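## Task

Bring plate hotel H1 into line with its manifest (slot 1: C15, slot 2: C51, slot 3: C16, slot 4: empty). When finished: every manifest plate, including any sitting on landing nest L1, is pushed fully home in its assigned slot with its ID label facing out front; every plate whose ID is not on the manifest, or that has no label, lies flat within the locators of an unoccupied red quarantine nest (QR1 or QR2); any slot whose listed ID is carried by no plate stays empty; plates that began correctly stored or already in quarantine are left undisturbed. Release the plate and pull the hand away at the end.

## Robot and tools

ROBOT. One 7-joint arm with a two-finger parallel gripper. The fingers point along the gripper's +z axis and close along its y axis. The reported end_effector_position is the spot between the pads when shut, roughly 2 cm short of the fingertips; closing pushes the tips about 10 mm further along +z. Fully open, the pads are 84 mm apart.

FRAME. Everything in results uses the scene frame: origin on the table surface under the arm base, +z upward, +y to the left when facing along +x. The base itself may sit slightly tilted. Printed hand positions can be inaccurate, especially with the arm stretched out, so confirm with cameras.

STATIONS. H1 is a 4-slot plate hotel, slot 1 lowest. A stored plate sits with a short end forward and counts as home only when pressed against the back stop; you are allowed to slide a plate along its shelf. Releasing a plate far short of home risks it tipping off. A blank front end means the plate is either reversed or unlabelled. L1 is the landing nest, RG a regrip nest in front of H1, N6 a recovery nest; RG and N6 may be used as waypoints. QR1 and QR2 are quarantine nests shown in red. Deck labels name each nest.

TOOL execute_actions. Argument actions is a list holding zero or one item; optional pictures (boolean) toggles camera images (on by default). An empty list just reports state. An action item has rows: 1 to 15 rows, each a list of exactly 8 numbers, plus optional steps (1 to 15, default 15). Each step lasts 1/30 s and consumes one row; if rows run out, the final row repeats. A wait item has only steps (up to 300); it returns once that many steps have elapsed since the previous result, and your reply time counts toward that. A refused call sends nothing.

ROW LAYOUT. Single arm, so one row of 8 per step: waist, shoulder, upper arm roll, elbow, forearm roll, wrist pitch, wrist roll as absolute joint target angles in radians (the same values Joint positions prints, not offsets), then the gripper opening. Stated ranges: waist -6.283..6.283, shoulder -2.059..2.094, upper arm roll -6.283..6.283, elbow -0.192..3.927, forearm roll -6.283..6.283, wrist pitch -1.693..3.142, wrist roll -6.283..6.283. A target more than 0.010 rad beyond a range end, and further out than the joint's last reported angle, gets the call refused. Real ends may differ by up to 0.010 rad; requests beyond them are clipped and a "joint sent to its limit" line may appear (possibly for an earlier action still running). Opening is a unitless value in -1..1: +1 fully open, -1 shut.

MOTION. Joint targets move at most 3.14 rad/s, take 0.16 s to reach that speed, and are synchronized to arrive together. Each step the target stays within 0.623 rad of the measured angle, and targets are scaled back if they would put the hand over 70 mm from where it is. Between calls the arm keeps heading toward the last row sent until it stalls or a step is HELD; fingers still in motion finish moving.

GRIPPING. Grip plates, blocks or reservoirs only across their width, on the body above the base flange; never drive a pad down onto a flange, as it can jam. grip_measured reports finger opening on the command scale; to hold, command a value clearly below it (lower squeezes harder, up to roughly 24 N per pad). -1 gives full force on parts at least about 0.5 mm thick. Fast closing can hit harder. Resending grip_measured gives a light hold for parts up to about 6 cm. Expect occasional brief tugs on held items.

RESULT LINES. State: end_effector_position (m), end_effector_quat_wxyz, linear and angular velocities. Joint positions and Joint velocities in column order (rad, rad/s) followed by pad gap (m, m/s). "joint command not followed" means the clearance check altered or blocked targets (mounting blocks and posts count as arm). HELD flags steps where your row was partly or fully not sent. A torque fault (load limits N m: waist 44.5, shoulder 44.5, upper arm roll 26.7, elbow 26.7, forearm roll 26.7, wrist pitch 17.8, wrist roll 17.8, held weight included) makes the arm back off, pause 10 s and drop the rest of the call. Holding loads warms motors: MOTOR HOT appears from 65 °C; at 80 °C an OVER-TEMPERATURE FAULT brakes the arm until it cools.

TOOL zoom_image. Arguments camera (cam_head_left, cam_head_right, cam_high, cam_low, cam_wrist; all 504x504) and region [x0, y0, x1, y1] in pixels from the top-left, at most 504 by 504. Gives a sharper crop of that camera's latest image, useful for reading plate IDs.

TOOL finished_scene. Argument scene (integer 1 or 2) closes that scene irreversibly and reports success; the next task then appears. Answering without any tool call ends everything.

AVOID. Dropping parts, knocking anything off the table (ends the scene), slamming, hard collisions, forceful pushes and any arm stop. Before finishing, open the hand and retreat clear.

Each tool is called after ">>>" as a command line: name --argument value for each argument, lists and objects as JSON in quotes; but a table of rows of numbers goes row by row, as --pt "numbers of a row", without its own name.

## Session

>>> execute_actions --actions '[]'

Scene clock: 0.00 s of 13600.00 s.
end_effector_position=(+0.1274, +0.4437, +0.2709) grip_measured=+1.00 end_effector_quat_wxyz=(+0.158, +0.959, +0.236, +0.022) end_effector_velocity=(-0.000, +0.000, +0.000) end_effector_angular_velocity=(+0.001, +0.000, +0.001)
Joint positions: [ 1.009 -0.344  0.505  0.863 -0.426  1.244  1.452  0.084]
Joint velocities: [ 0.    -0.001  0.001 -0.     0.    -0.    -0.     0.   ]

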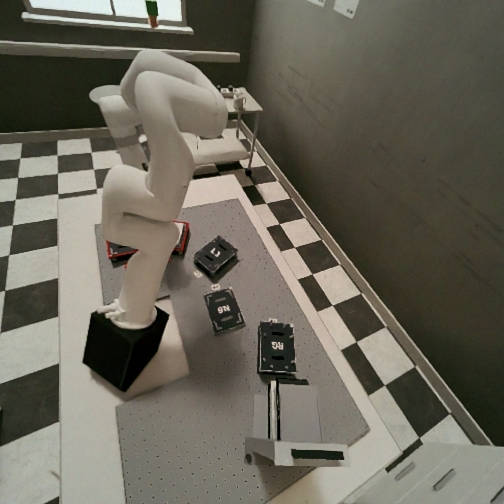

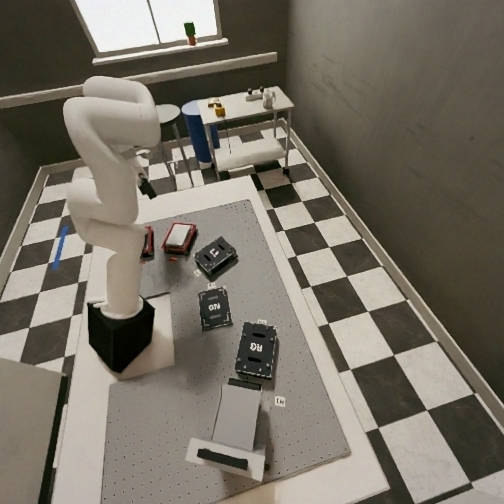

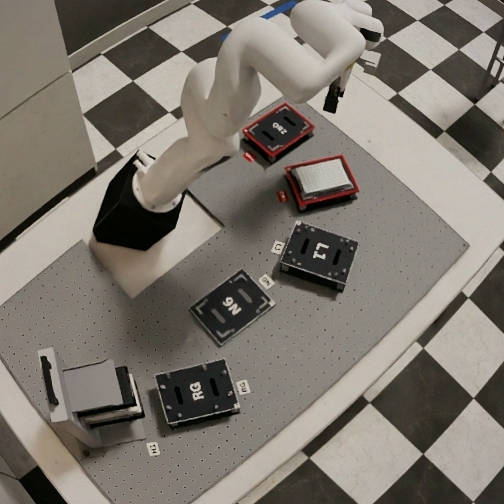

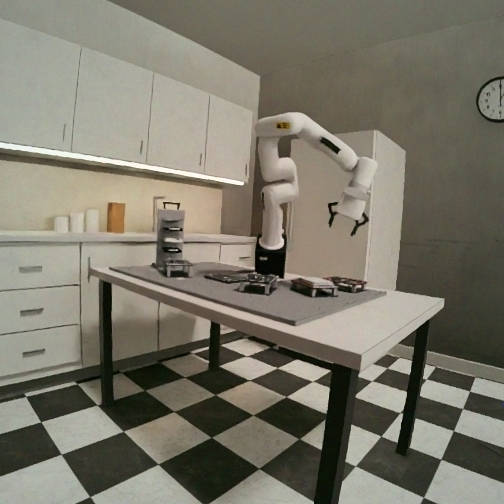

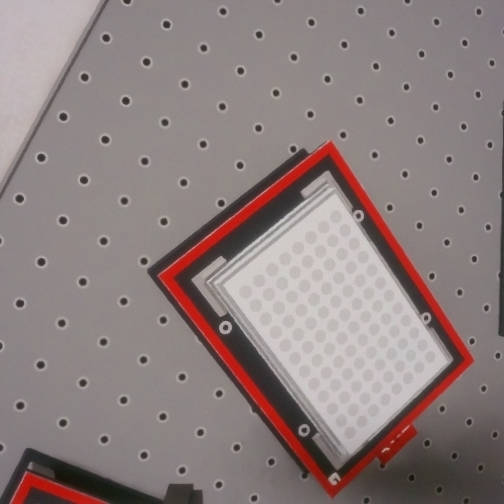

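>>> zoom_image --camera "cam_low" --region '[135, 190, 225, 290]'

>>> zoom_image --camera "cam_high" --region '[20, 310, 270, 480]'

Region (135, 190, 225, 290) of cam_low's 504x504 image, scaled by 5.040, with more detail than that image has; it fills the left 454 columns of this view, and the rest is white.

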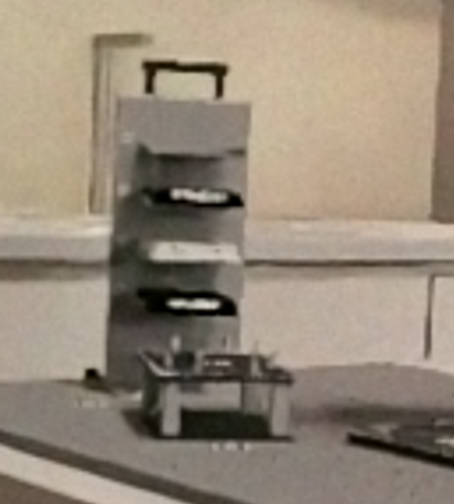

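Region (20, 310, 270, 480) of cam_high's 504x504 image, scaled by 2.016, with more detail than that image has; it fills the top 343 rows of this view, and the rest is white.

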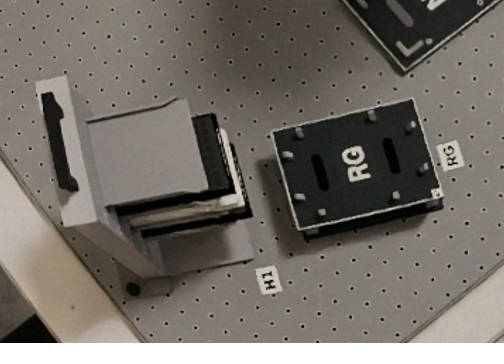

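>>> execute_actions --actions '[{"rows":[[1.009,-0.344,0.49,0.865,-0.422,1.242,1.457,1],[1.008,-0.344,0.45,0.869,-0.414,1.239,1.472,1],[1.007,-0.344,0.39,0.876,-0.400,1.233,1.494,1],[1.005,-0.344,0.31,0.885,-0.382,1.225,1.523,1],[1.003,-0.344,0.22,0.896,-0.362,1.217,1.556,1],[1.001,-0.344,0.13,0.906,-0.342,1.208,1.588,1],[0.999,-0.344,0.04,0.916,-0.322,1.200,1.621,1],[0.997,-0.344,-0.05,0.927,-0.302,1.191,1.654,1],[0.996,-0.344,-0.14,0.937,-0.282,1.183,1.686,1],[0.994,-0.344,-0.23,0.947,-0.262,1.174,1.719,1],[0.992,-0.344,-0.32,0.958,-0.242,1.165,1.752,1],[0.990,-0.344,-0.41,0.968,-0.221,1.157,1.784,1],[0.988,-0.344,-0.50,0.978,-0.201,1.148,1.817,1],[0.986,-0.340,-0.59,0.989,-0.181,1.140,1.850,1],[0.985,-0.330,-0.68,0.999,-0.161,1.131,1.882,1]]}]' --pictures false

>>> execute_actions --actions '[{"rows":[[0.983,-0.315,-0.77,1.009,-0.141,1.123,1.915,1],[0.981,-0.295,-0.86,1.020,-0.121,1.114,1.948,1],[0.979,-0.270,-0.95,1.030,-0.101,1.105,1.981,1],[0.977,-0.240,-1.04,1.040,-0.081,1.097,2.013,1],[0.976,-0.200,-1.12,1.050,-0.063,1.089,2.042,1],[0.974,-0.155,-1.19,1.058,-0.047,1.083,2.068,1],[0.973,-0.105,-1.25,1.064,-0.034,1.077,2.090,1],[0.972,-0.050,-1.30,1.070,-0.022,1.072,2.108,1],[0.971,0.010,-1.34,1.075,-0.013,1.068,2.122,1],[0.971,0.075,-1.37,1.078,-0.007,1.065,2.133,1],[0.970,0.145,-1.39,1.081,-0.002,1.063,2.140,1],[0.9704,0.215,-1.40,1.0817,0,1.0626,2.1441,1],[0.9704,0.285,-1.40,1.0817,0,1.0626,2.1441,1],[0.9704,0.355,-1.40,1.0817,0,1.0626,2.1441,1],[0.9704,0.425,-1.40,1.0817,0,1.0626,2.1441,1]]}]' --pictures false

>>> execute_actions --actions '[{"rows":[[0.9704,0.495,-1.395,1.0817,0,1.0626,2.1441,1],[0.9704,0.565,-1.39,1.0817,0,1.0626,2.1441,1],[0.9704,0.635,-1.38,1.0817,0,1.0626,2.1441,1],[0.9704,0.705,-1.37,1.0817,0,1.0626,2.1441,1],[0.9704,0.775,-1.355,1.0817,0,1.0626,2.1441,1],[0.9704,0.840,-1.34,1.0817,0,1.0626,2.1441,1],[0.9704,0.900,-1.325,1.0817,0,1.0626,2.1441,1],[0.9704,0.955,-1.31,1.0817,0,1.0626,2.1441,1],[0.9704,1.000,-1.298,1.0817,0,1.0626,2.1441,1],[0.9704,1.035,-1.288,1.0817,0,1.0626,2.1441,1],[0.9704,1.060,-1.280,1.0817,0,1.0626,2.1441,1],[0.9704,1.0765,-1.2757,1.0817,0,1.0626,2.1441,1]],"steps":15}]' --pictures false

>>> execute_actions --actions '[{"rows":[[0.9704,1.0765,-1.2757,1.0817,0,1.0626,2.1441,1]],"steps":14}]'

Scene clock: 48.23 s of 13600.00 s.
end_effector_position=(+0.2591, +0.4185, +0.2356) grip_measured=+1.00 end_effector_quat_wxyz=(+0.186, +0.979, -0.077, -0.040) end_effector_velocity=(+0.339, -0.120, -0.081) end_effector_angular_velocity=(-0.154, -0.047, -1.772)
Joint positions: [ 0.999 -0.344  0.076  0.913 -0.329  1.203  1.61   0.084]
Joint velocities: [-0.028  0.005 -1.112  0.15   0.296 -0.125  0.479  0.   ]
Steps of this call (steps 1 to 90: nothing new was sent; then 44.73 s passed at rest; steps 91 to 105: all 15 steps of this action). Readings (joint positions):
91: [1.009 -0.344 0.505 0.863 -0.426 1.244 1.452]
92: [1.009 -0.344 0.503 0.863 -0.425 1.243 1.453]
94: [1.010 -0.344 0.480 0.866 -0.419 1.241 1.463]
98: [1.006 -0.344 0.340 0.882 -0.389 1.228 1.512]
105: the state above

Scene clock: 48.73 s of 13600.00 s.
end_effector_position=(+0.3872, +0.3150, +0.1528) grip_measured=+1.00 end_effector_quat_wxyz=(+0.258, +0.836, -0.479, -0.071) end_effector_velocity=(+0.108, -0.314, -0.255) end_effector_angular_velocity=(-0.896, -0.015, -1.070)
Joint positions: [ 0.984 -0.165 -0.438  1.    -0.16   1.131  1.884  0.084]
Joint velocities: [-0.019  0.768 -0.818  0.111  0.23  -0.097  0.373 -0.   ]
Steps of this call (steps 1 to 15: all 15 steps of this action). Readings (joint positions):
1: [0.998 -0.343 0.039 0.918 -0.319 1.198 1.627]
2: [0.997 -0.342 0.002 0.924 -0.308 1.194 1.644]
4: [0.995 -0.337 -0.072 0.937 -0.284 1.183 1.683]
8: [0.990 -0.304 -0.217 0.963 -0.233 1.162 1.766]
15: the state above

Scene clock: 49.23 s of 13600.00 s.
end_effector_position=(+0.4226, +0.1232, +0.0721) grip_measured=+1.00 end_effector_quat_wxyz=(+0.417, +0.643, -0.641, +0.036) end_effector_velocity=(+0.034, -0.424, -0.058) end_effector_angular_velocity=(-1.142, -0.218, -0.485)
Joint positions: [ 0.977  0.241 -0.828  1.041 -0.079  1.096  2.016  0.084]
Joint velocities: [-0.011  0.921 -0.729  0.066  0.128 -0.054  0.208 -0.   ]
Steps of this call (steps 1 to 15: all 15 steps of this action). Readings (joint positions):
1: [0.983 -0.139 -0.464 1.004 -0.152 1.127 1.896]
2: [0.983 -0.112 -0.490 1.007 -0.146 1.125 1.908]
4: [0.982 -0.059 -0.542 1.013 -0.133 1.119 1.928]
8: [0.980 0.047 -0.647 1.024 -0.111 1.110 1.964]
15: the state above

Scene clock: 49.70 s of 13600.00 s.
end_effector_position=(+0.4296, -0.0728, +0.0970) grip_measured=+1.00 end_effector_quat_wxyz=(+0.562, +0.458, -0.642, +0.251) end_effector_velocity=(+0.049, -0.387, +0.204) end_effector_angular_velocity=(-1.533, -0.253, +0.149)
Joint positions: [ 0.973  0.792 -1.136  1.069 -0.024  1.073  2.105  0.084]
Joint velocities: [-0.012  1.391 -0.678  0.061  0.117 -0.05   0.192 -0.   ]
Steps of this call (steps 1 to 14: all 14 steps of this action). Readings (joint positions):
1: [0.977 0.272 -0.852 1.043 -0.074 1.094 2.023]
2: [0.976 0.305 -0.876 1.045 -0.070 1.093 2.030]
4: [0.976 0.373 -0.922 1.050 -0.062 1.089 2.043]
8: [0.974 0.526 -1.009 1.057 -0.047 1.083 2.068]
14: the state above

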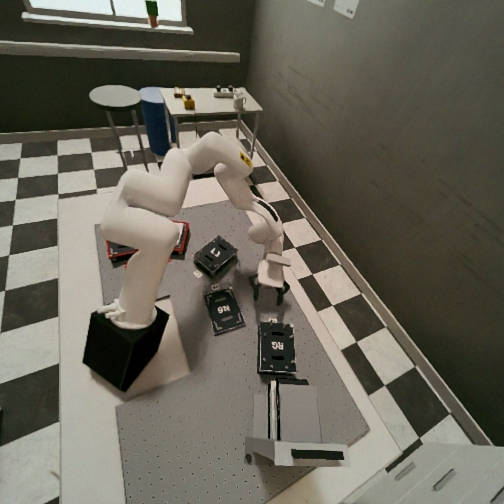

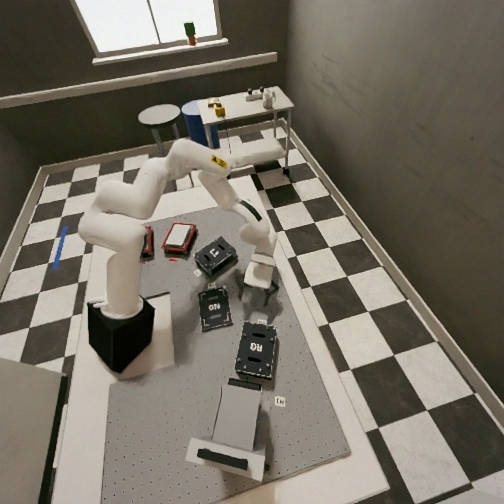

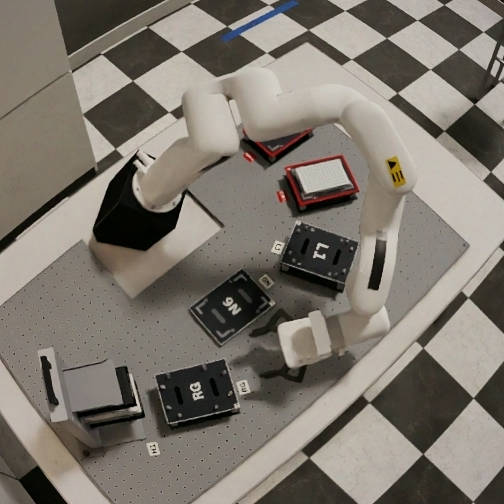

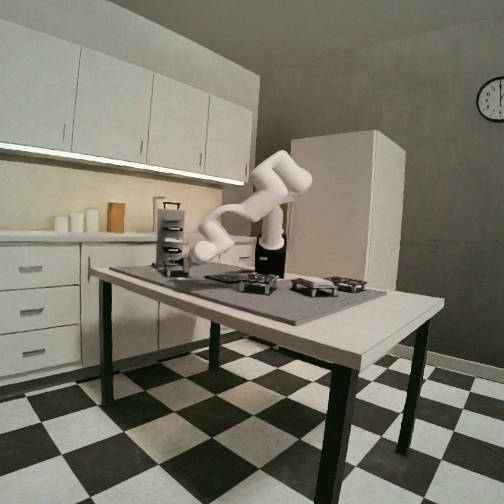

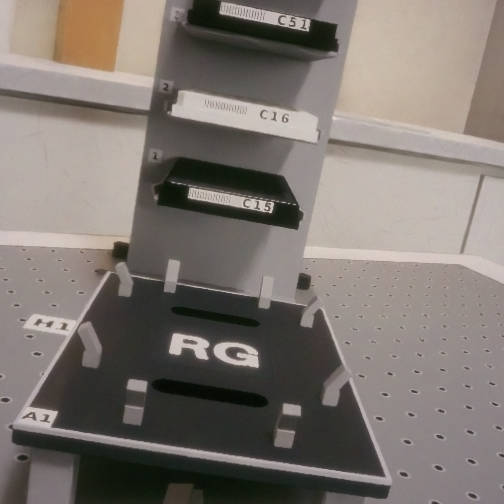

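>>> execute_actions --actions '[]'

Scene clock: 72.43 s of 13600.00 s.
end_effector_position=(+0.4468, -0.1377, +0.1501) grip_measured=+1.00 end_effector_quat_wxyz=(+0.598, +0.377, -0.599, +0.376) end_effector_velocity=(+0.000, -0.000, +0.001) end_effector_angular_velocity=(-0.001, +0.001, -0.000)
Joint positions: [ 0.97   1.077 -1.276  1.082 -0.     1.063  2.144  0.084]
Joint velocities: [ 0.     0.    -0.001  0.    -0.001  0.001 -0.     0.   ]
Steps of this call (steps 1 to 30: the robot went on to your last target; steps 31 to 90: nothing new was sent; then 19.73 s passed at rest). Readings (joint positions):
1: [0.972 0.838 -1.159 1.071 -0.020 1.071 2.111]
2: [0.972 0.886 -1.182 1.073 -0.016 1.070 2.118]
4: [0.971 0.975 -1.226 1.076 -0.009 1.066 2.130]
8: [0.970 1.060 -1.268 1.080 -0.002 1.063 2.142]
90: the state above
The arm was judged still, so your last target was given up. Only a new action makes it travel on or press farther. Fingers that are still opening or closing keep moving.

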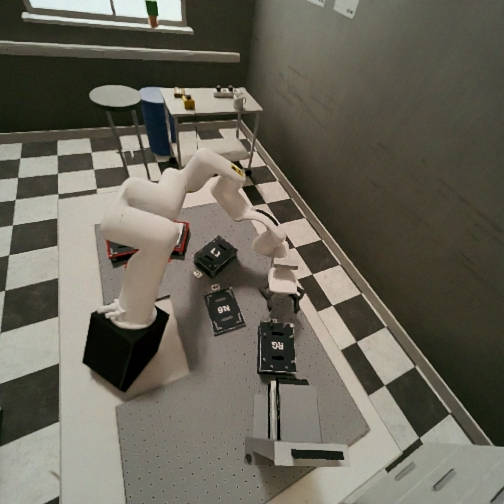

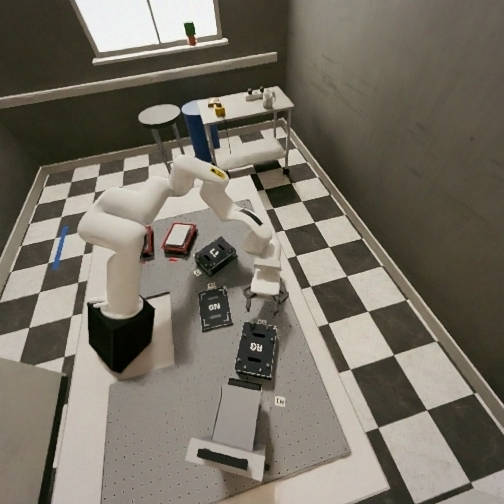

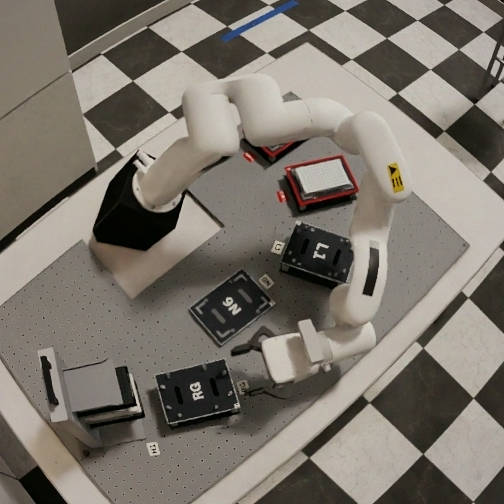

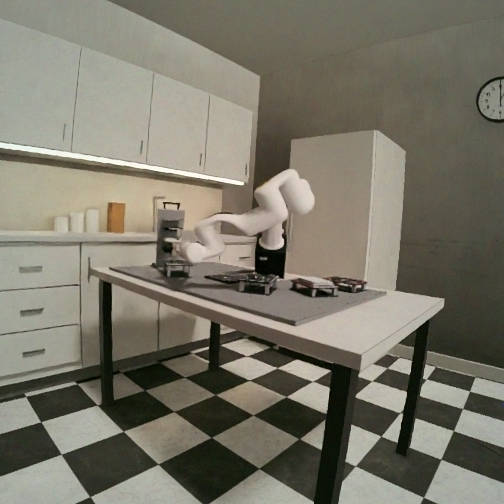

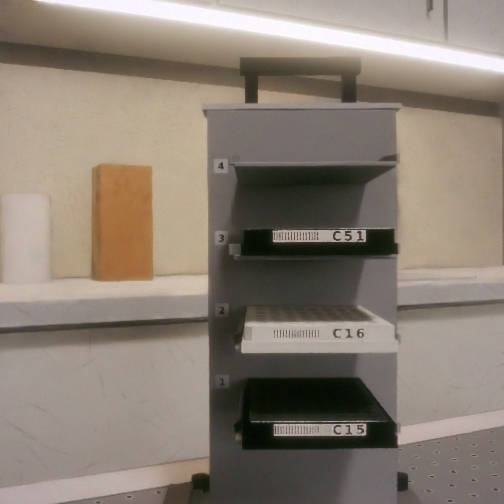

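>>> zoom_image --camera "cam_wrist" --region '[200, 140, 420, 360]'

>>> zoom_image --camera "cam_wrist" --region '[200, 284, 420, 504]'

Region (200, 140, 420, 360) of cam_wrist's 504x504 image, scaled by 2.291, with more detail than that image has.

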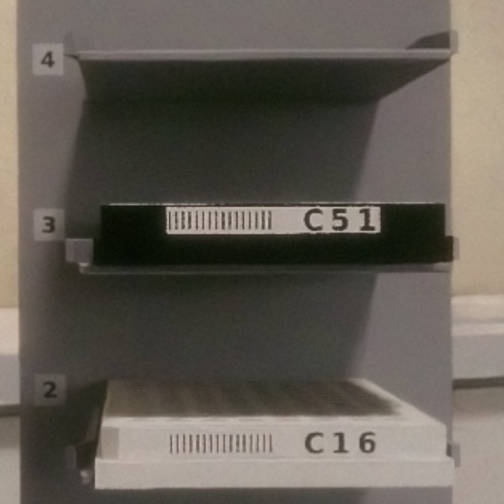

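Region (200, 284, 420, 504) of cam_wrist's 504x504 image, scaled by 2.291, with more detail than that image has.

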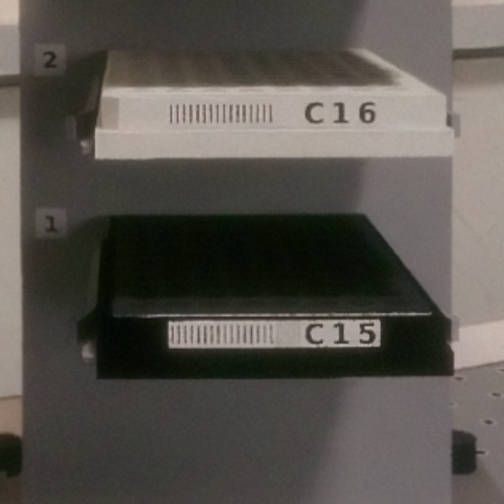

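>>> execute_actions --actions '[{"rows":[[0.9692,1.0767,-1.2759,1.0802,0,1.0600,2.1434,1],[0.9656,1.0773,-1.2763,1.0758,0,1.0523,2.1413,1],[0.9598,1.0782,-1.2770,1.0687,0,1.0401,2.1379,1],[0.9522,1.0795,-1.2780,1.0593,0,1.0237,2.1335,1],[0.9427,1.0811,-1.2792,1.0477,0,1.0035,2.1280,1],[0.9317,1.0829,-1.2806,1.0341,0,0.9800,2.1215,1],[0.9193,1.0849,-1.2821,1.0189,0,0.9536,2.1143,1],[0.9058,1.0872,-1.2838,1.0022,0,0.9246,2.1064,1],[0.8912,1.0896,-1.2857,0.9844,0,0.8937,2.0980,1],[0.8759,1.0921,-1.2876,0.9655,0,0.8610,2.0891,1],[0.8600,1.0947,-1.2896,0.9460,0,0.8271,2.0798,1],[0.8437,1.0974,-1.2916,0.9260,0,0.7923,2.0703,1],[0.8273,1.1001,-1.2937,0.9057,0,0.7571,2.0607,1],[0.8108,1.1028,-1.2958,0.8854,0,0.7219,2.0511,1],[0.7945,1.1055,-1.2978,0.8654,0,0.6871,2.0416,1]],"steps":15}]' --pictures false

>>> execute_actions --actions '[{"rows":[[0.7786,1.1081,-1.2998,0.8459,0,0.6532,2.0323,1],[0.7633,1.1106,-1.3017,0.8270,0,0.6205,2.0234,1],[0.7487,1.1130,-1.3036,0.8092,0,0.5896,2.0150,1],[0.7352,1.1153,-1.3053,0.7925,0,0.5606,2.0071,1],[0.7228,1.1173,-1.3068,0.7773,0,0.5342,1.9999,1],[0.7118,1.1191,-1.3082,0.7637,0,0.5107,1.9934,1],[0.7023,1.1207,-1.3094,0.7521,0,0.4905,1.9879,1],[0.6947,1.1220,-1.3104,0.7427,0,0.4741,1.9835,1],[0.6889,1.1229,-1.3111,0.7356,0,0.4619,1.9801,1],[0.6853,1.1235,-1.3115,0.7312,0,0.4542,1.9780,1],[0.6841,1.1237,-1.3117,0.7297,0,0.4517,1.9773,1]],"steps":15}]' --pictures false

>>> execute_actions --actions '[{"steps":8}]'

Scene clock: 120.23 s of 13600.00 s.
end_effector_position=(+0.4218, -0.2182, +0.1781) grip_measured=+1.00 end_effector_quat_wxyz=(+0.597, +0.376, -0.601, +0.375) end_effector_velocity=(-0.133, -0.303, +0.134) end_effector_angular_velocity=(-0.002, -0.010, -0.013)
Joint positions: [ 0.859  1.095 -1.29   0.945 -0.     0.826  2.08   0.084]
Joint velocities: [-0.455  0.075 -0.059 -0.557  0.001 -0.956 -0.261 -0.   ]
Steps of this call (steps 1 to 90: nothing new was sent; then 44.30 s passed at rest; steps 91 to 105: all 15 steps of this action). Readings (joint positions):
91: [0.970 1.077 -1.276 1.082 -0.000 1.062 2.144]
92: [0.970 1.077 -1.276 1.081 0.000 1.062 2.144]
94: [0.968 1.077 -1.276 1.078 0.000 1.055 2.142]
98: [0.946 1.081 -1.278 1.052 0.000 1.008 2.129]
105: the state above

Scene clock: 120.73 s of 13600.00 s.
end_effector_position=(+0.3577, -0.3143, +0.2358) grip_measured=+1.00 end_effector_quat_wxyz=(+0.599, +0.376, -0.599, +0.376) end_effector_velocity=(-0.007, -0.018, +0.007) end_effector_angular_velocity=(+0.022, +0.009, +0.042)
Joint positions: [ 0.688  1.123 -1.311  0.735  0.     0.461  1.98   0.084]
Joint velocities: [-0.039  0.007  0.003 -0.046 -0.    -0.127 -0.032  0.   ]
Steps of this call (steps 1 to 15: all 15 steps of this action). Readings (joint positions):
1: [0.844 1.097 -1.292 0.926 -0.000 0.794 2.071]
2: [0.828 1.100 -1.294 0.907 -0.000 0.761 2.062]
4: [0.797 1.105 -1.298 0.868 -0.000 0.694 2.043]
8: [0.738 1.115 -1.305 0.796 0.000 0.570 2.010]
15: the state above

Scene clock: 121.00 s of 13600.00 s.
end_effector_position=(+0.3569, -0.3158, +0.2366) grip_measured=+1.00 end_effector_quat_wxyz=(+0.598, +0.377, -0.599, +0.376) end_effector_velocity=(-0.004, -0.002, +0.003) end_effector_angular_velocity=(-0.005, -0.002, -0.008)
Joint positions: [ 0.685  1.124 -1.311  0.731 -0.     0.452  1.977  0.084]
Joint velocities: [-0.005  0.001 -0.002 -0.007  0.001 -0.003 -0.001 -0.   ]
Steps of this call (steps 1 to 8: the robot went on to your last target). Readings (joint positions):
1: [0.687 1.123 -1.311 0.733 0.000 0.458 1.979]
2: [0.687 1.123 -1.311 0.733 -0.000 0.456 1.978]
4: [0.686 1.123 -1.311 0.732 -0.000 0.453 1.978]
8: the state above

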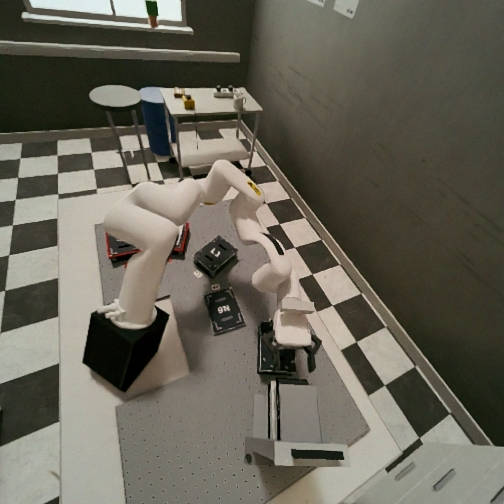

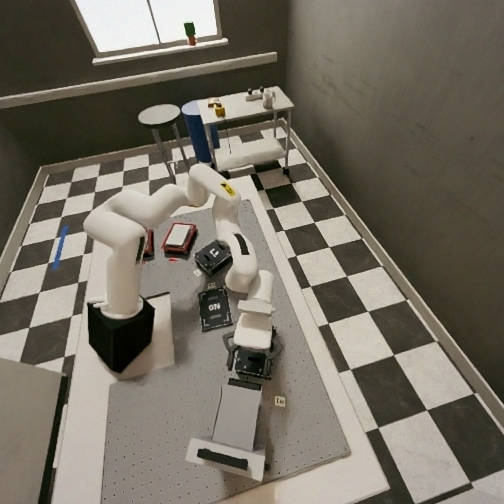

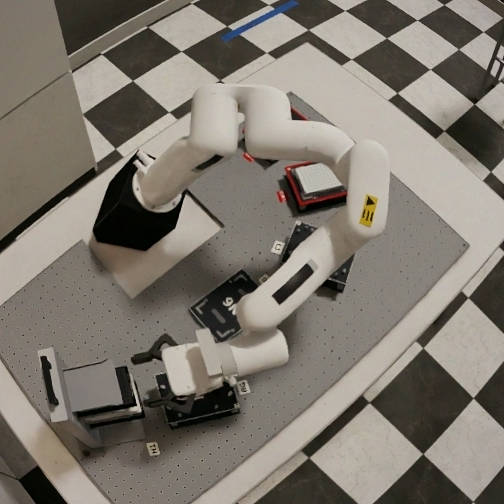

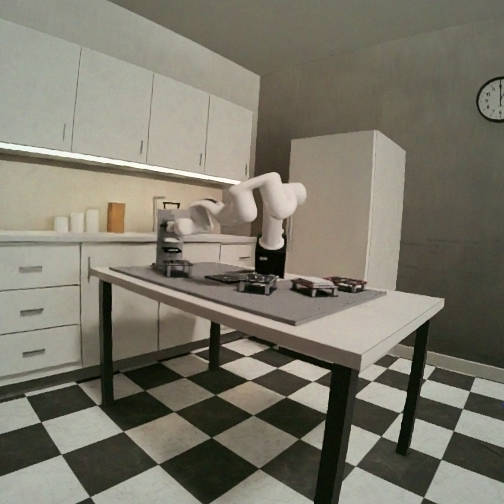

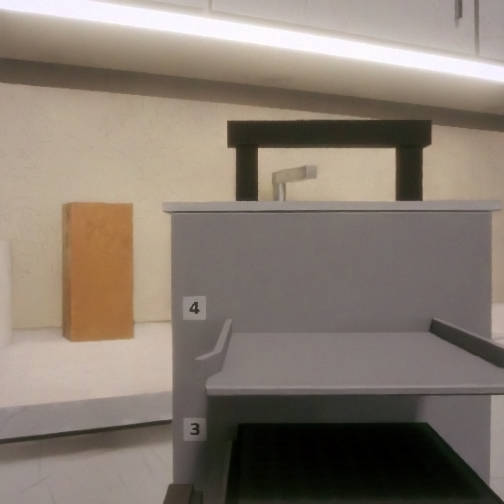

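>>> execute_actions --actions '[]'

>>> zoom_image --camera "cam_wrist" --region '[150, 290, 504, 504]'

>>> zoom_image --camera "cam_wrist" --region '[160, 404, 260, 504]'

>>> zoom_image --camera "cam_wrist" --region '[404, 404, 504, 504]'

Scene clock: 124.87 s of 13600.00 s.
end_effector_position=(+0.3562, -0.3161, +0.2371) grip_measured=+1.00 end_effector_quat_wxyz=(+0.598, +0.376, -0.599, +0.376) end_effector_velocity=(-0.001, +0.000, -0.000) end_effector_angular_velocity=(+0.000, +0.002, -0.002)
Joint positions: [ 0.684  1.124 -1.312  0.73  -0.     0.452  1.977  0.084]
Joint velocities: [-0.    -0.     0.001 -0.    -0.001  0.002 -0.001 -0.   ]
Steps of this call (steps 1 to 15: the robot went on to your last target; steps 16 to 90: nothing new was sent; then 0.87 s passed at rest). Readings (joint positions):
1: [0.685 1.124 -1.311 0.730 -0.000 0.452 1.977]
2: [0.685 1.124 -1.312 0.730 -0.000 0.452 1.977]
4: [0.684 1.124 -1.312 0.730 -0.000 0.452 1.977]
8: [0.684 1.124 -1.312 0.730 -0.000 0.452 1.977]
90: the state above
The arm was judged still, so your last target was given up. Only a new action makes it travel on or press farther. Fingers that are still opening or closing keep moving.

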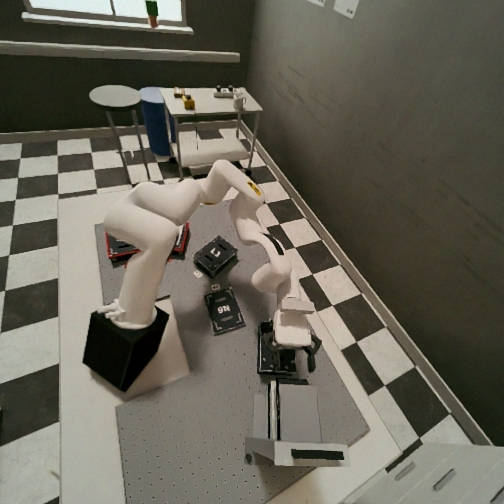

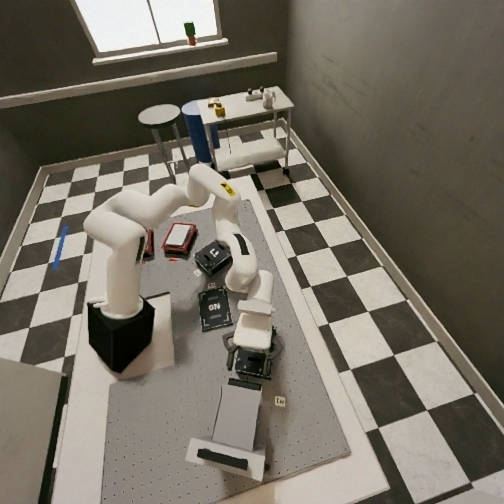

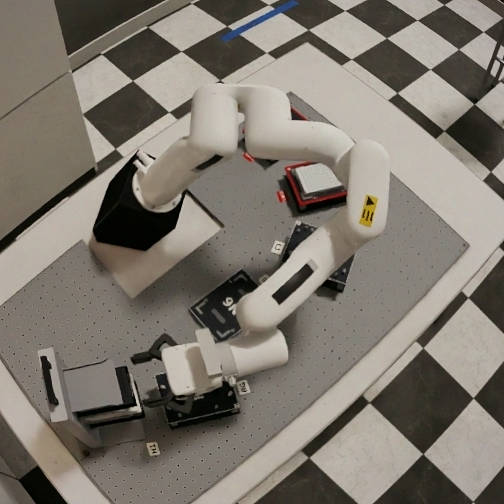

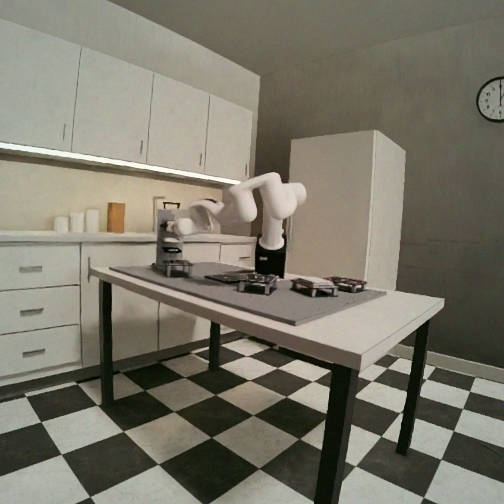

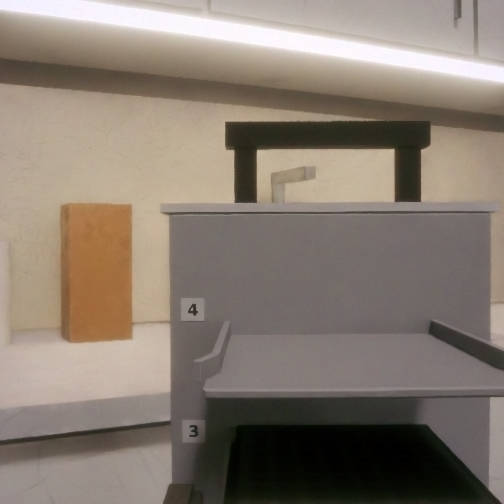

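Region (150, 290, 504, 504) of cam_wrist's 504x504 image, scaled by 1.424, with more detail than that image has; it fills the top 305 rows of this view, and the rest is white.

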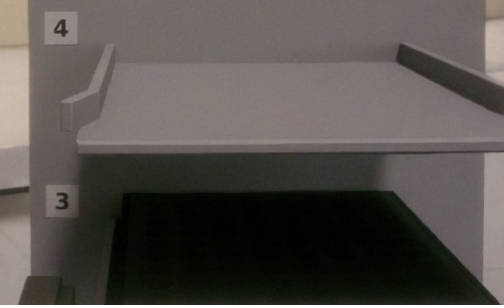

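Region (160, 404, 260, 504) of cam_wrist's 504x504 image, scaled by 5.040, with more detail than that image has.

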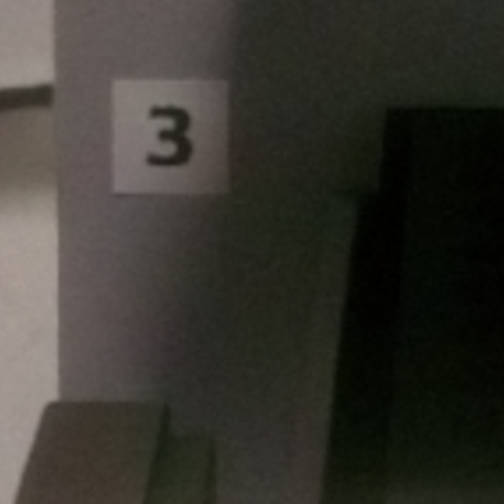

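Region (404, 404, 504, 504) of cam_wrist's 504x504 image, scaled by 5.040, with more detail than that image has.

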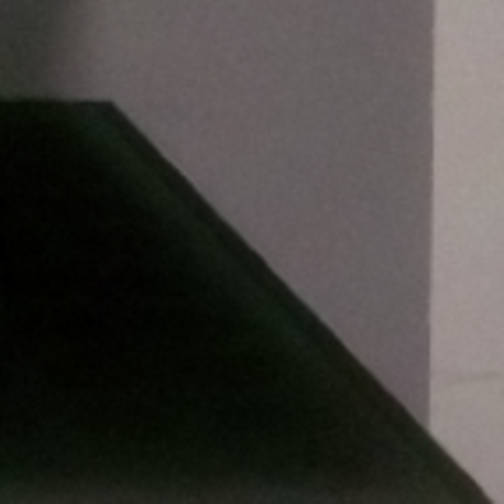

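>>> zoom_image --camera "cam_wrist" --region '[170, 295, 280, 405]'

>>> zoom_image --camera "cam_wrist" --region '[404, 305, 504, 405]'

Region (170, 295, 280, 405) of cam_wrist's 504x504 image, scaled by 4.582, with more detail than that image has.

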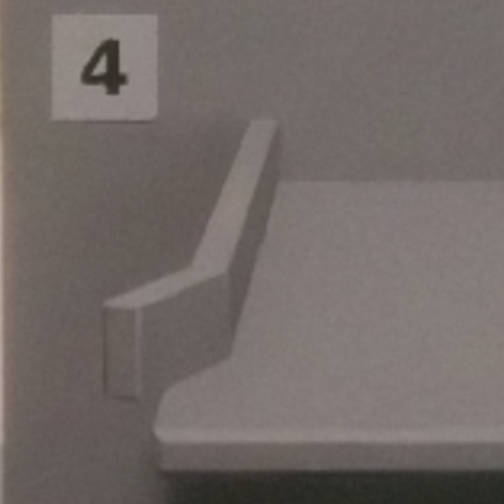

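Region (404, 305, 504, 405) of cam_wrist's 504x504 image, scaled by 5.040, with more detail than that image has.

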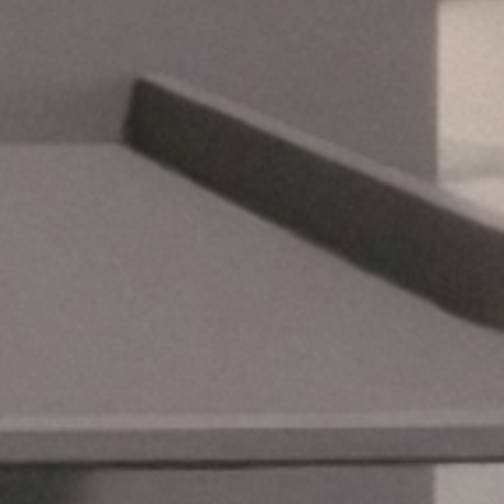

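>>> execute_actions --actions '[{"rows":[[0.6820,1.1240,-1.3104,0.7300,0,0.4508,1.9776,1],[0.6780,1.1246,-1.3079,0.7307,0,0.4491,1.9782,1],[0.6735,1.1253,-1.3052,0.7314,0,0.4472,1.9789,1],[0.6695,1.1259,-1.3027,0.7320,0,0.4455,1.9795,1],[0.6666,1.1264,-1.3009,0.7325,0,0.4442,1.9800,1]],"steps":15}]' --pictures false

>>> execute_actions --actions '[{"steps":10}]'

>>> zoom_image --camera "cam_wrist" --region '[160, 404, 260, 504]'

>>> zoom_image --camera "cam_wrist" --region '[404, 404, 504, 504]'

Scene clock: 185.63 s of 13600.00 s.
end_effector_position=(+0.3527, -0.3203, +0.2358) grip_measured=+1.00 end_effector_quat_wxyz=(+0.600, +0.375, -0.600, +0.375) end_effector_velocity=(-0.000, -0.000, -0.001) end_effector_angular_velocity=(+0.001, +0.001, -0.000)
Joint positions: [ 0.667  1.126 -1.301  0.733  0.     0.444  1.98   0.084]
Joint velocities: [-0.001  0.     0.002  0.001 -0.    -0.     0.001 -0.   ]
Steps of this call (steps 1 to 90: nothing new was sent; then 57.27 s passed at rest; steps 91 to 105: all 15 steps of this action). Readings (joint positions):
91: [0.684 1.124 -1.312 0.730 0.000 0.452 1.977]
92: [0.684 1.124 -1.311 0.730 0.000 0.451 1.977]
94: [0.680 1.124 -1.309 0.731 0.000 0.450 1.978]
98: [0.670 1.126 -1.303 0.732 -0.000 0.446 1.979]
105: the state above

Scene clock: 185.97 s of 13600.00 s.
end_effector_position=(+0.3526, -0.3203, +0.2358) grip_measured=+1.00 end_effector_quat_wxyz=(+0.600, +0.375, -0.600, +0.375) end_effector_velocity=(-0.000, -0.000, +0.000) end_effector_angular_velocity=(-0.000, +0.000, -0.000)
Joint positions: [ 0.667  1.126 -1.301  0.733  0.     0.444  1.98   0.084]
Joint velocities: [-0.  0. -0. -0. -0. -0.  0. -0.]
Steps of this call (steps 1 to 10: the robot went on to your last target). Readings (joint positions):
1: [0.667 1.126 -1.301 0.733 0.000 0.444 1.980]
2: [0.667 1.126 -1.301 0.733 0.000 0.444 1.980]
4: [0.667 1.126 -1.301 0.733 0.000 0.444 1.980]
8: [0.667 1.126 -1.301 0.733 0.000 0.444 1.980]
10: the state above

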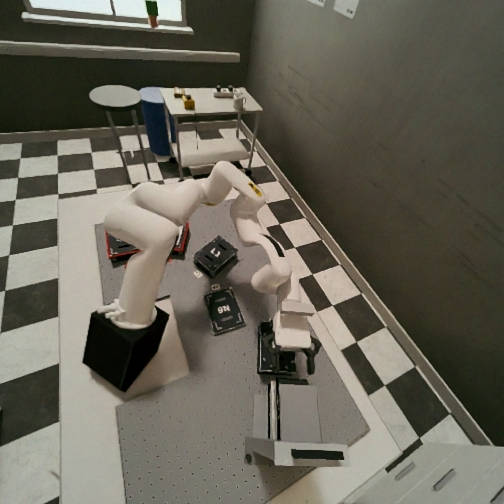

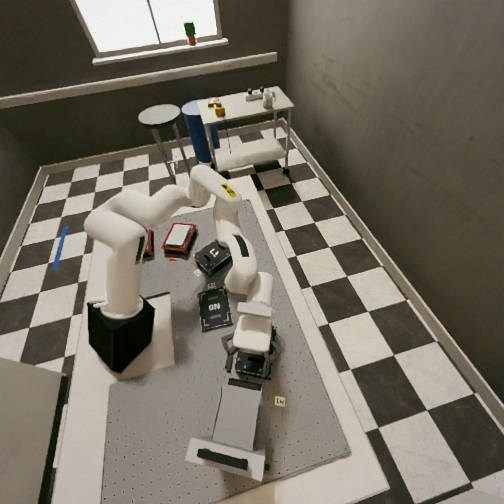

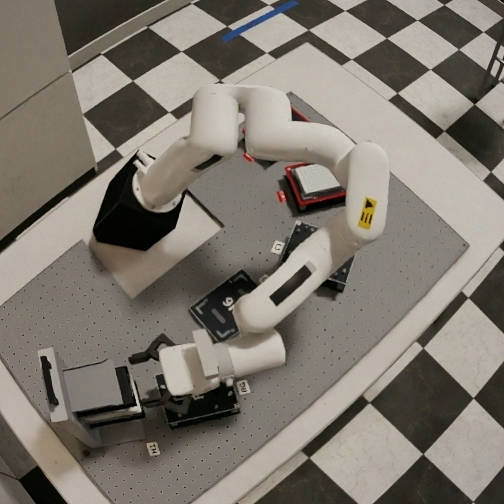

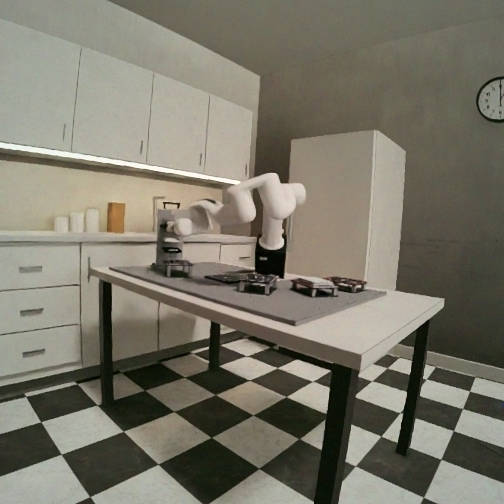

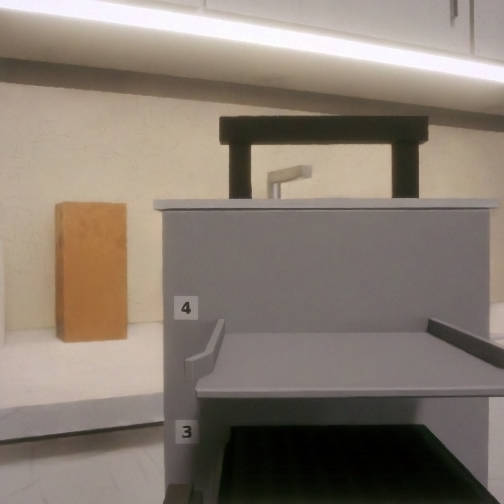

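Region (160, 404, 260, 504) of cam_wrist's 504x504 image, scaled by 5.040, with more detail than that image has.

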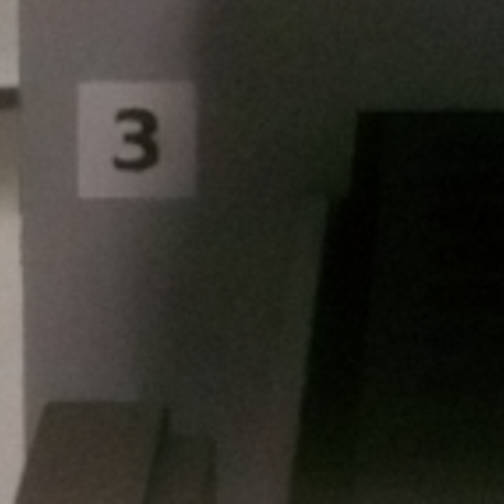

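Region (404, 404, 504, 504) of cam_wrist's 504x504 image, scaled by 5.040, with more detail than that image has.

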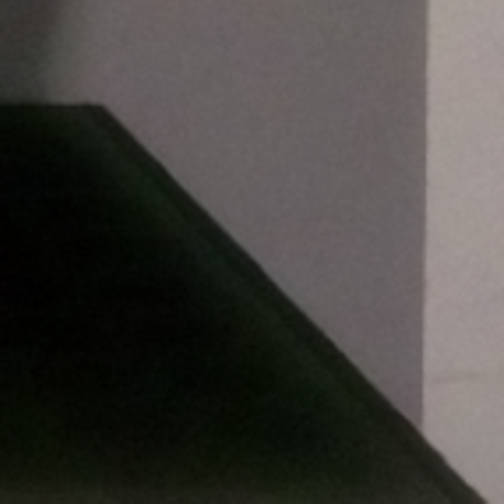

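>>> execute_actions --actions '[{"rows":[[0.6603,1.1282,-1.2977,0.7331,0,0.4387,1.9804,1],[0.6509,1.1306,-1.2935,0.7335,0,0.4303,1.9806,1],[0.6384,1.1339,-1.2881,0.7343,0,0.4192,1.9806,1],[0.6257,1.1372,-1.2828,0.7352,0,0.4081,1.9806,1],[0.6130,1.1407,-1.2776,0.7362,0,0.3972,1.9806,1],[0.6003,1.1442,-1.2723,0.7374,0,0.3863,1.9806,1],[0.5875,1.1478,-1.2670,0.7389,0,0.3755,1.9806,1],[0.5715,1.1524,-1.2605,0.7409,0,0.3622,1.9806,1],[0.5554,1.1572,-1.2540,0.7431,0,0.3490,1.9806,1],[0.5393,1.1621,-1.2476,0.7455,0,0.3359,1.9806,1],[0.5263,1.1661,-1.2425,0.7477,0,0.3255,1.9806,1],[0.5166,1.1692,-1.2386,0.7495,0,0.3178,1.9806,1],[0.5101,1.1713,-1.2361,0.7507,0,0.3127,1.9806,1],[0.5068,1.1723,-1.2348,0.7513,0,0.3101,1.9806,1]],"steps":15}]' --pictures false

>>> execute_actions --actions '[{"rows":[[0.5068,1.1723,-1.2348,0.7513,0,0.3101,1.9806,1],[0.5068,1.1723,-1.2348,0.7513,0,0.3101,1.9806,1],[0.5068,1.1723,-1.2348,0.7513,0,0.3101,1.9806,1],[0.5068,1.1723,-1.2348,0.7513,0,0.3101,1.9806,1],[0.5068,1.1723,-1.2348,0.7513,0,0.3101,1.9806,1],[0.5068,1.1723,-1.2348,0.7513,0,0.3101,1.9806,0.96],[0.5068,1.1723,-1.2348,0.7513,0,0.3101,1.9806,0.92],[0.5068,1.1723,-1.2348,0.7513,0,0.3101,1.9806,0.85],[0.5068,1.1723,-1.2348,0.7513,0,0.3101,1.9806,0.7],[0.5068,1.1723,-1.2348,0.7513,0,0.3101,1.9806,0.4],[0.5068,1.1723,-1.2348,0.7513,0,0.3101,1.9806,0],[0.5068,1.1723,-1.2348,0.7513,0,0.3101,1.9806,-0.5],[0.5068,1.1723,-1.2348,0.7513,0,0.3101,1.9806,-1]],"steps":15}]'

Scene clock: 248.53 s of 13600.00 s.
end_effector_position=(+0.3330, -0.3594, +0.2360) grip_measured=+1.00 end_effector_quat_wxyz=(+0.600, +0.374, -0.600, +0.374) end_effector_velocity=(-0.045, -0.076, +0.004) end_effector_angular_velocity=(-0.008, +0.001, -0.018)
Joint positions: [ 0.528  1.166 -1.244  0.747 -0.     0.329  1.981  0.084]
Joint velocities: [-0.273  0.084  0.106  0.037 -0.    -0.209  0.001 -0.   ]
Steps of this call (steps 1 to 15: the robot went on to your last target; steps 16 to 90: nothing new was sent; then 59.07 s passed at rest; steps 91 to 105: all 15 steps of this action). Readings (joint positions):
91: [0.666 1.126 -1.301 0.733 0.000 0.444 1.980]
92: [0.665 1.127 -1.300 0.733 0.000 0.443 1.980]
94: [0.657 1.129 -1.296 0.734 0.000 0.435 1.980]
98: [0.619 1.139 -1.280 0.736 -0.000 0.402 1.981]
105: the state above

Scene clock: 249.03 s of 13600.00 s.
end_effector_position=(+0.3311, -0.3649, +0.2352) grip_measured=+0.94 end_effector_quat_wxyz=(+0.599, +0.375, -0.600, +0.375) end_effector_velocity=(-0.000, -0.000, -0.001) end_effector_angular_velocity=(+0.001, +0.001, +0.001)
Joint positions: [ 0.508  1.172 -1.235  0.751 -0.     0.311  1.981  0.082]
Joint velocities: [-0.002  0.     0.002  0.001 -0.001 -0.002  0.     0.   ]
Steps of this call (steps 1 to 15: all 15 steps of this action). Readings (joint positions):
1: [0.520 1.168 -1.241 0.748 0.000 0.323 1.981]
2: [0.515 1.170 -1.239 0.749 0.000 0.319 1.981]
4: [0.510 1.171 -1.237 0.750 0.000 0.314 1.981]
8: [0.508 1.172 -1.235 0.751 -0.000 0.311 1.981]
15: the state above

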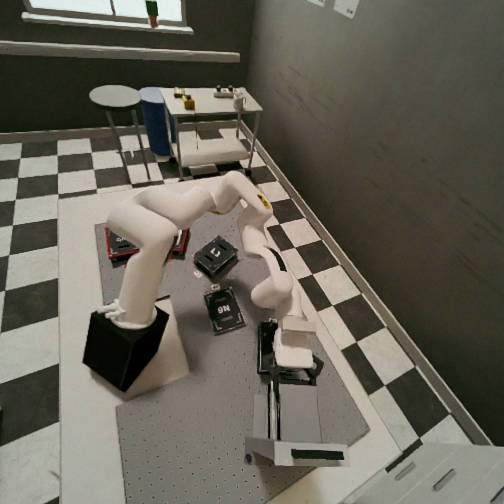

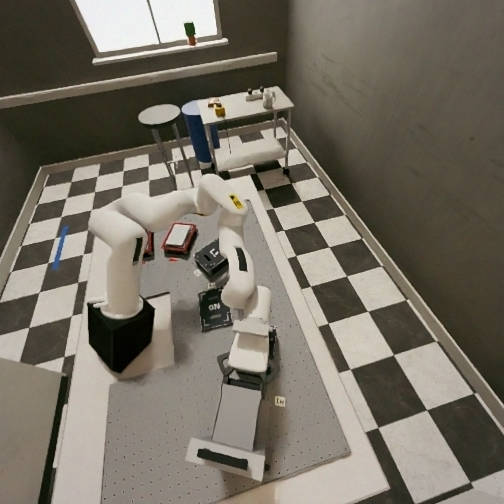

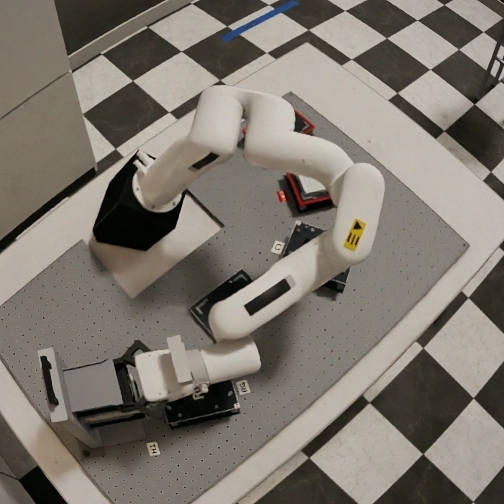

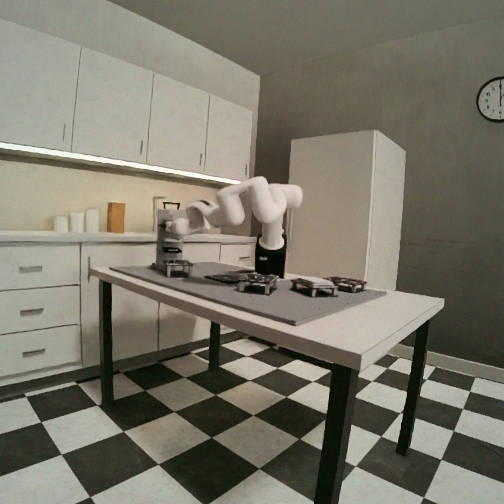

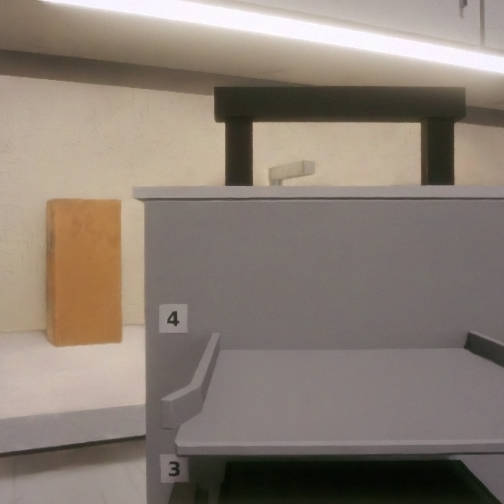

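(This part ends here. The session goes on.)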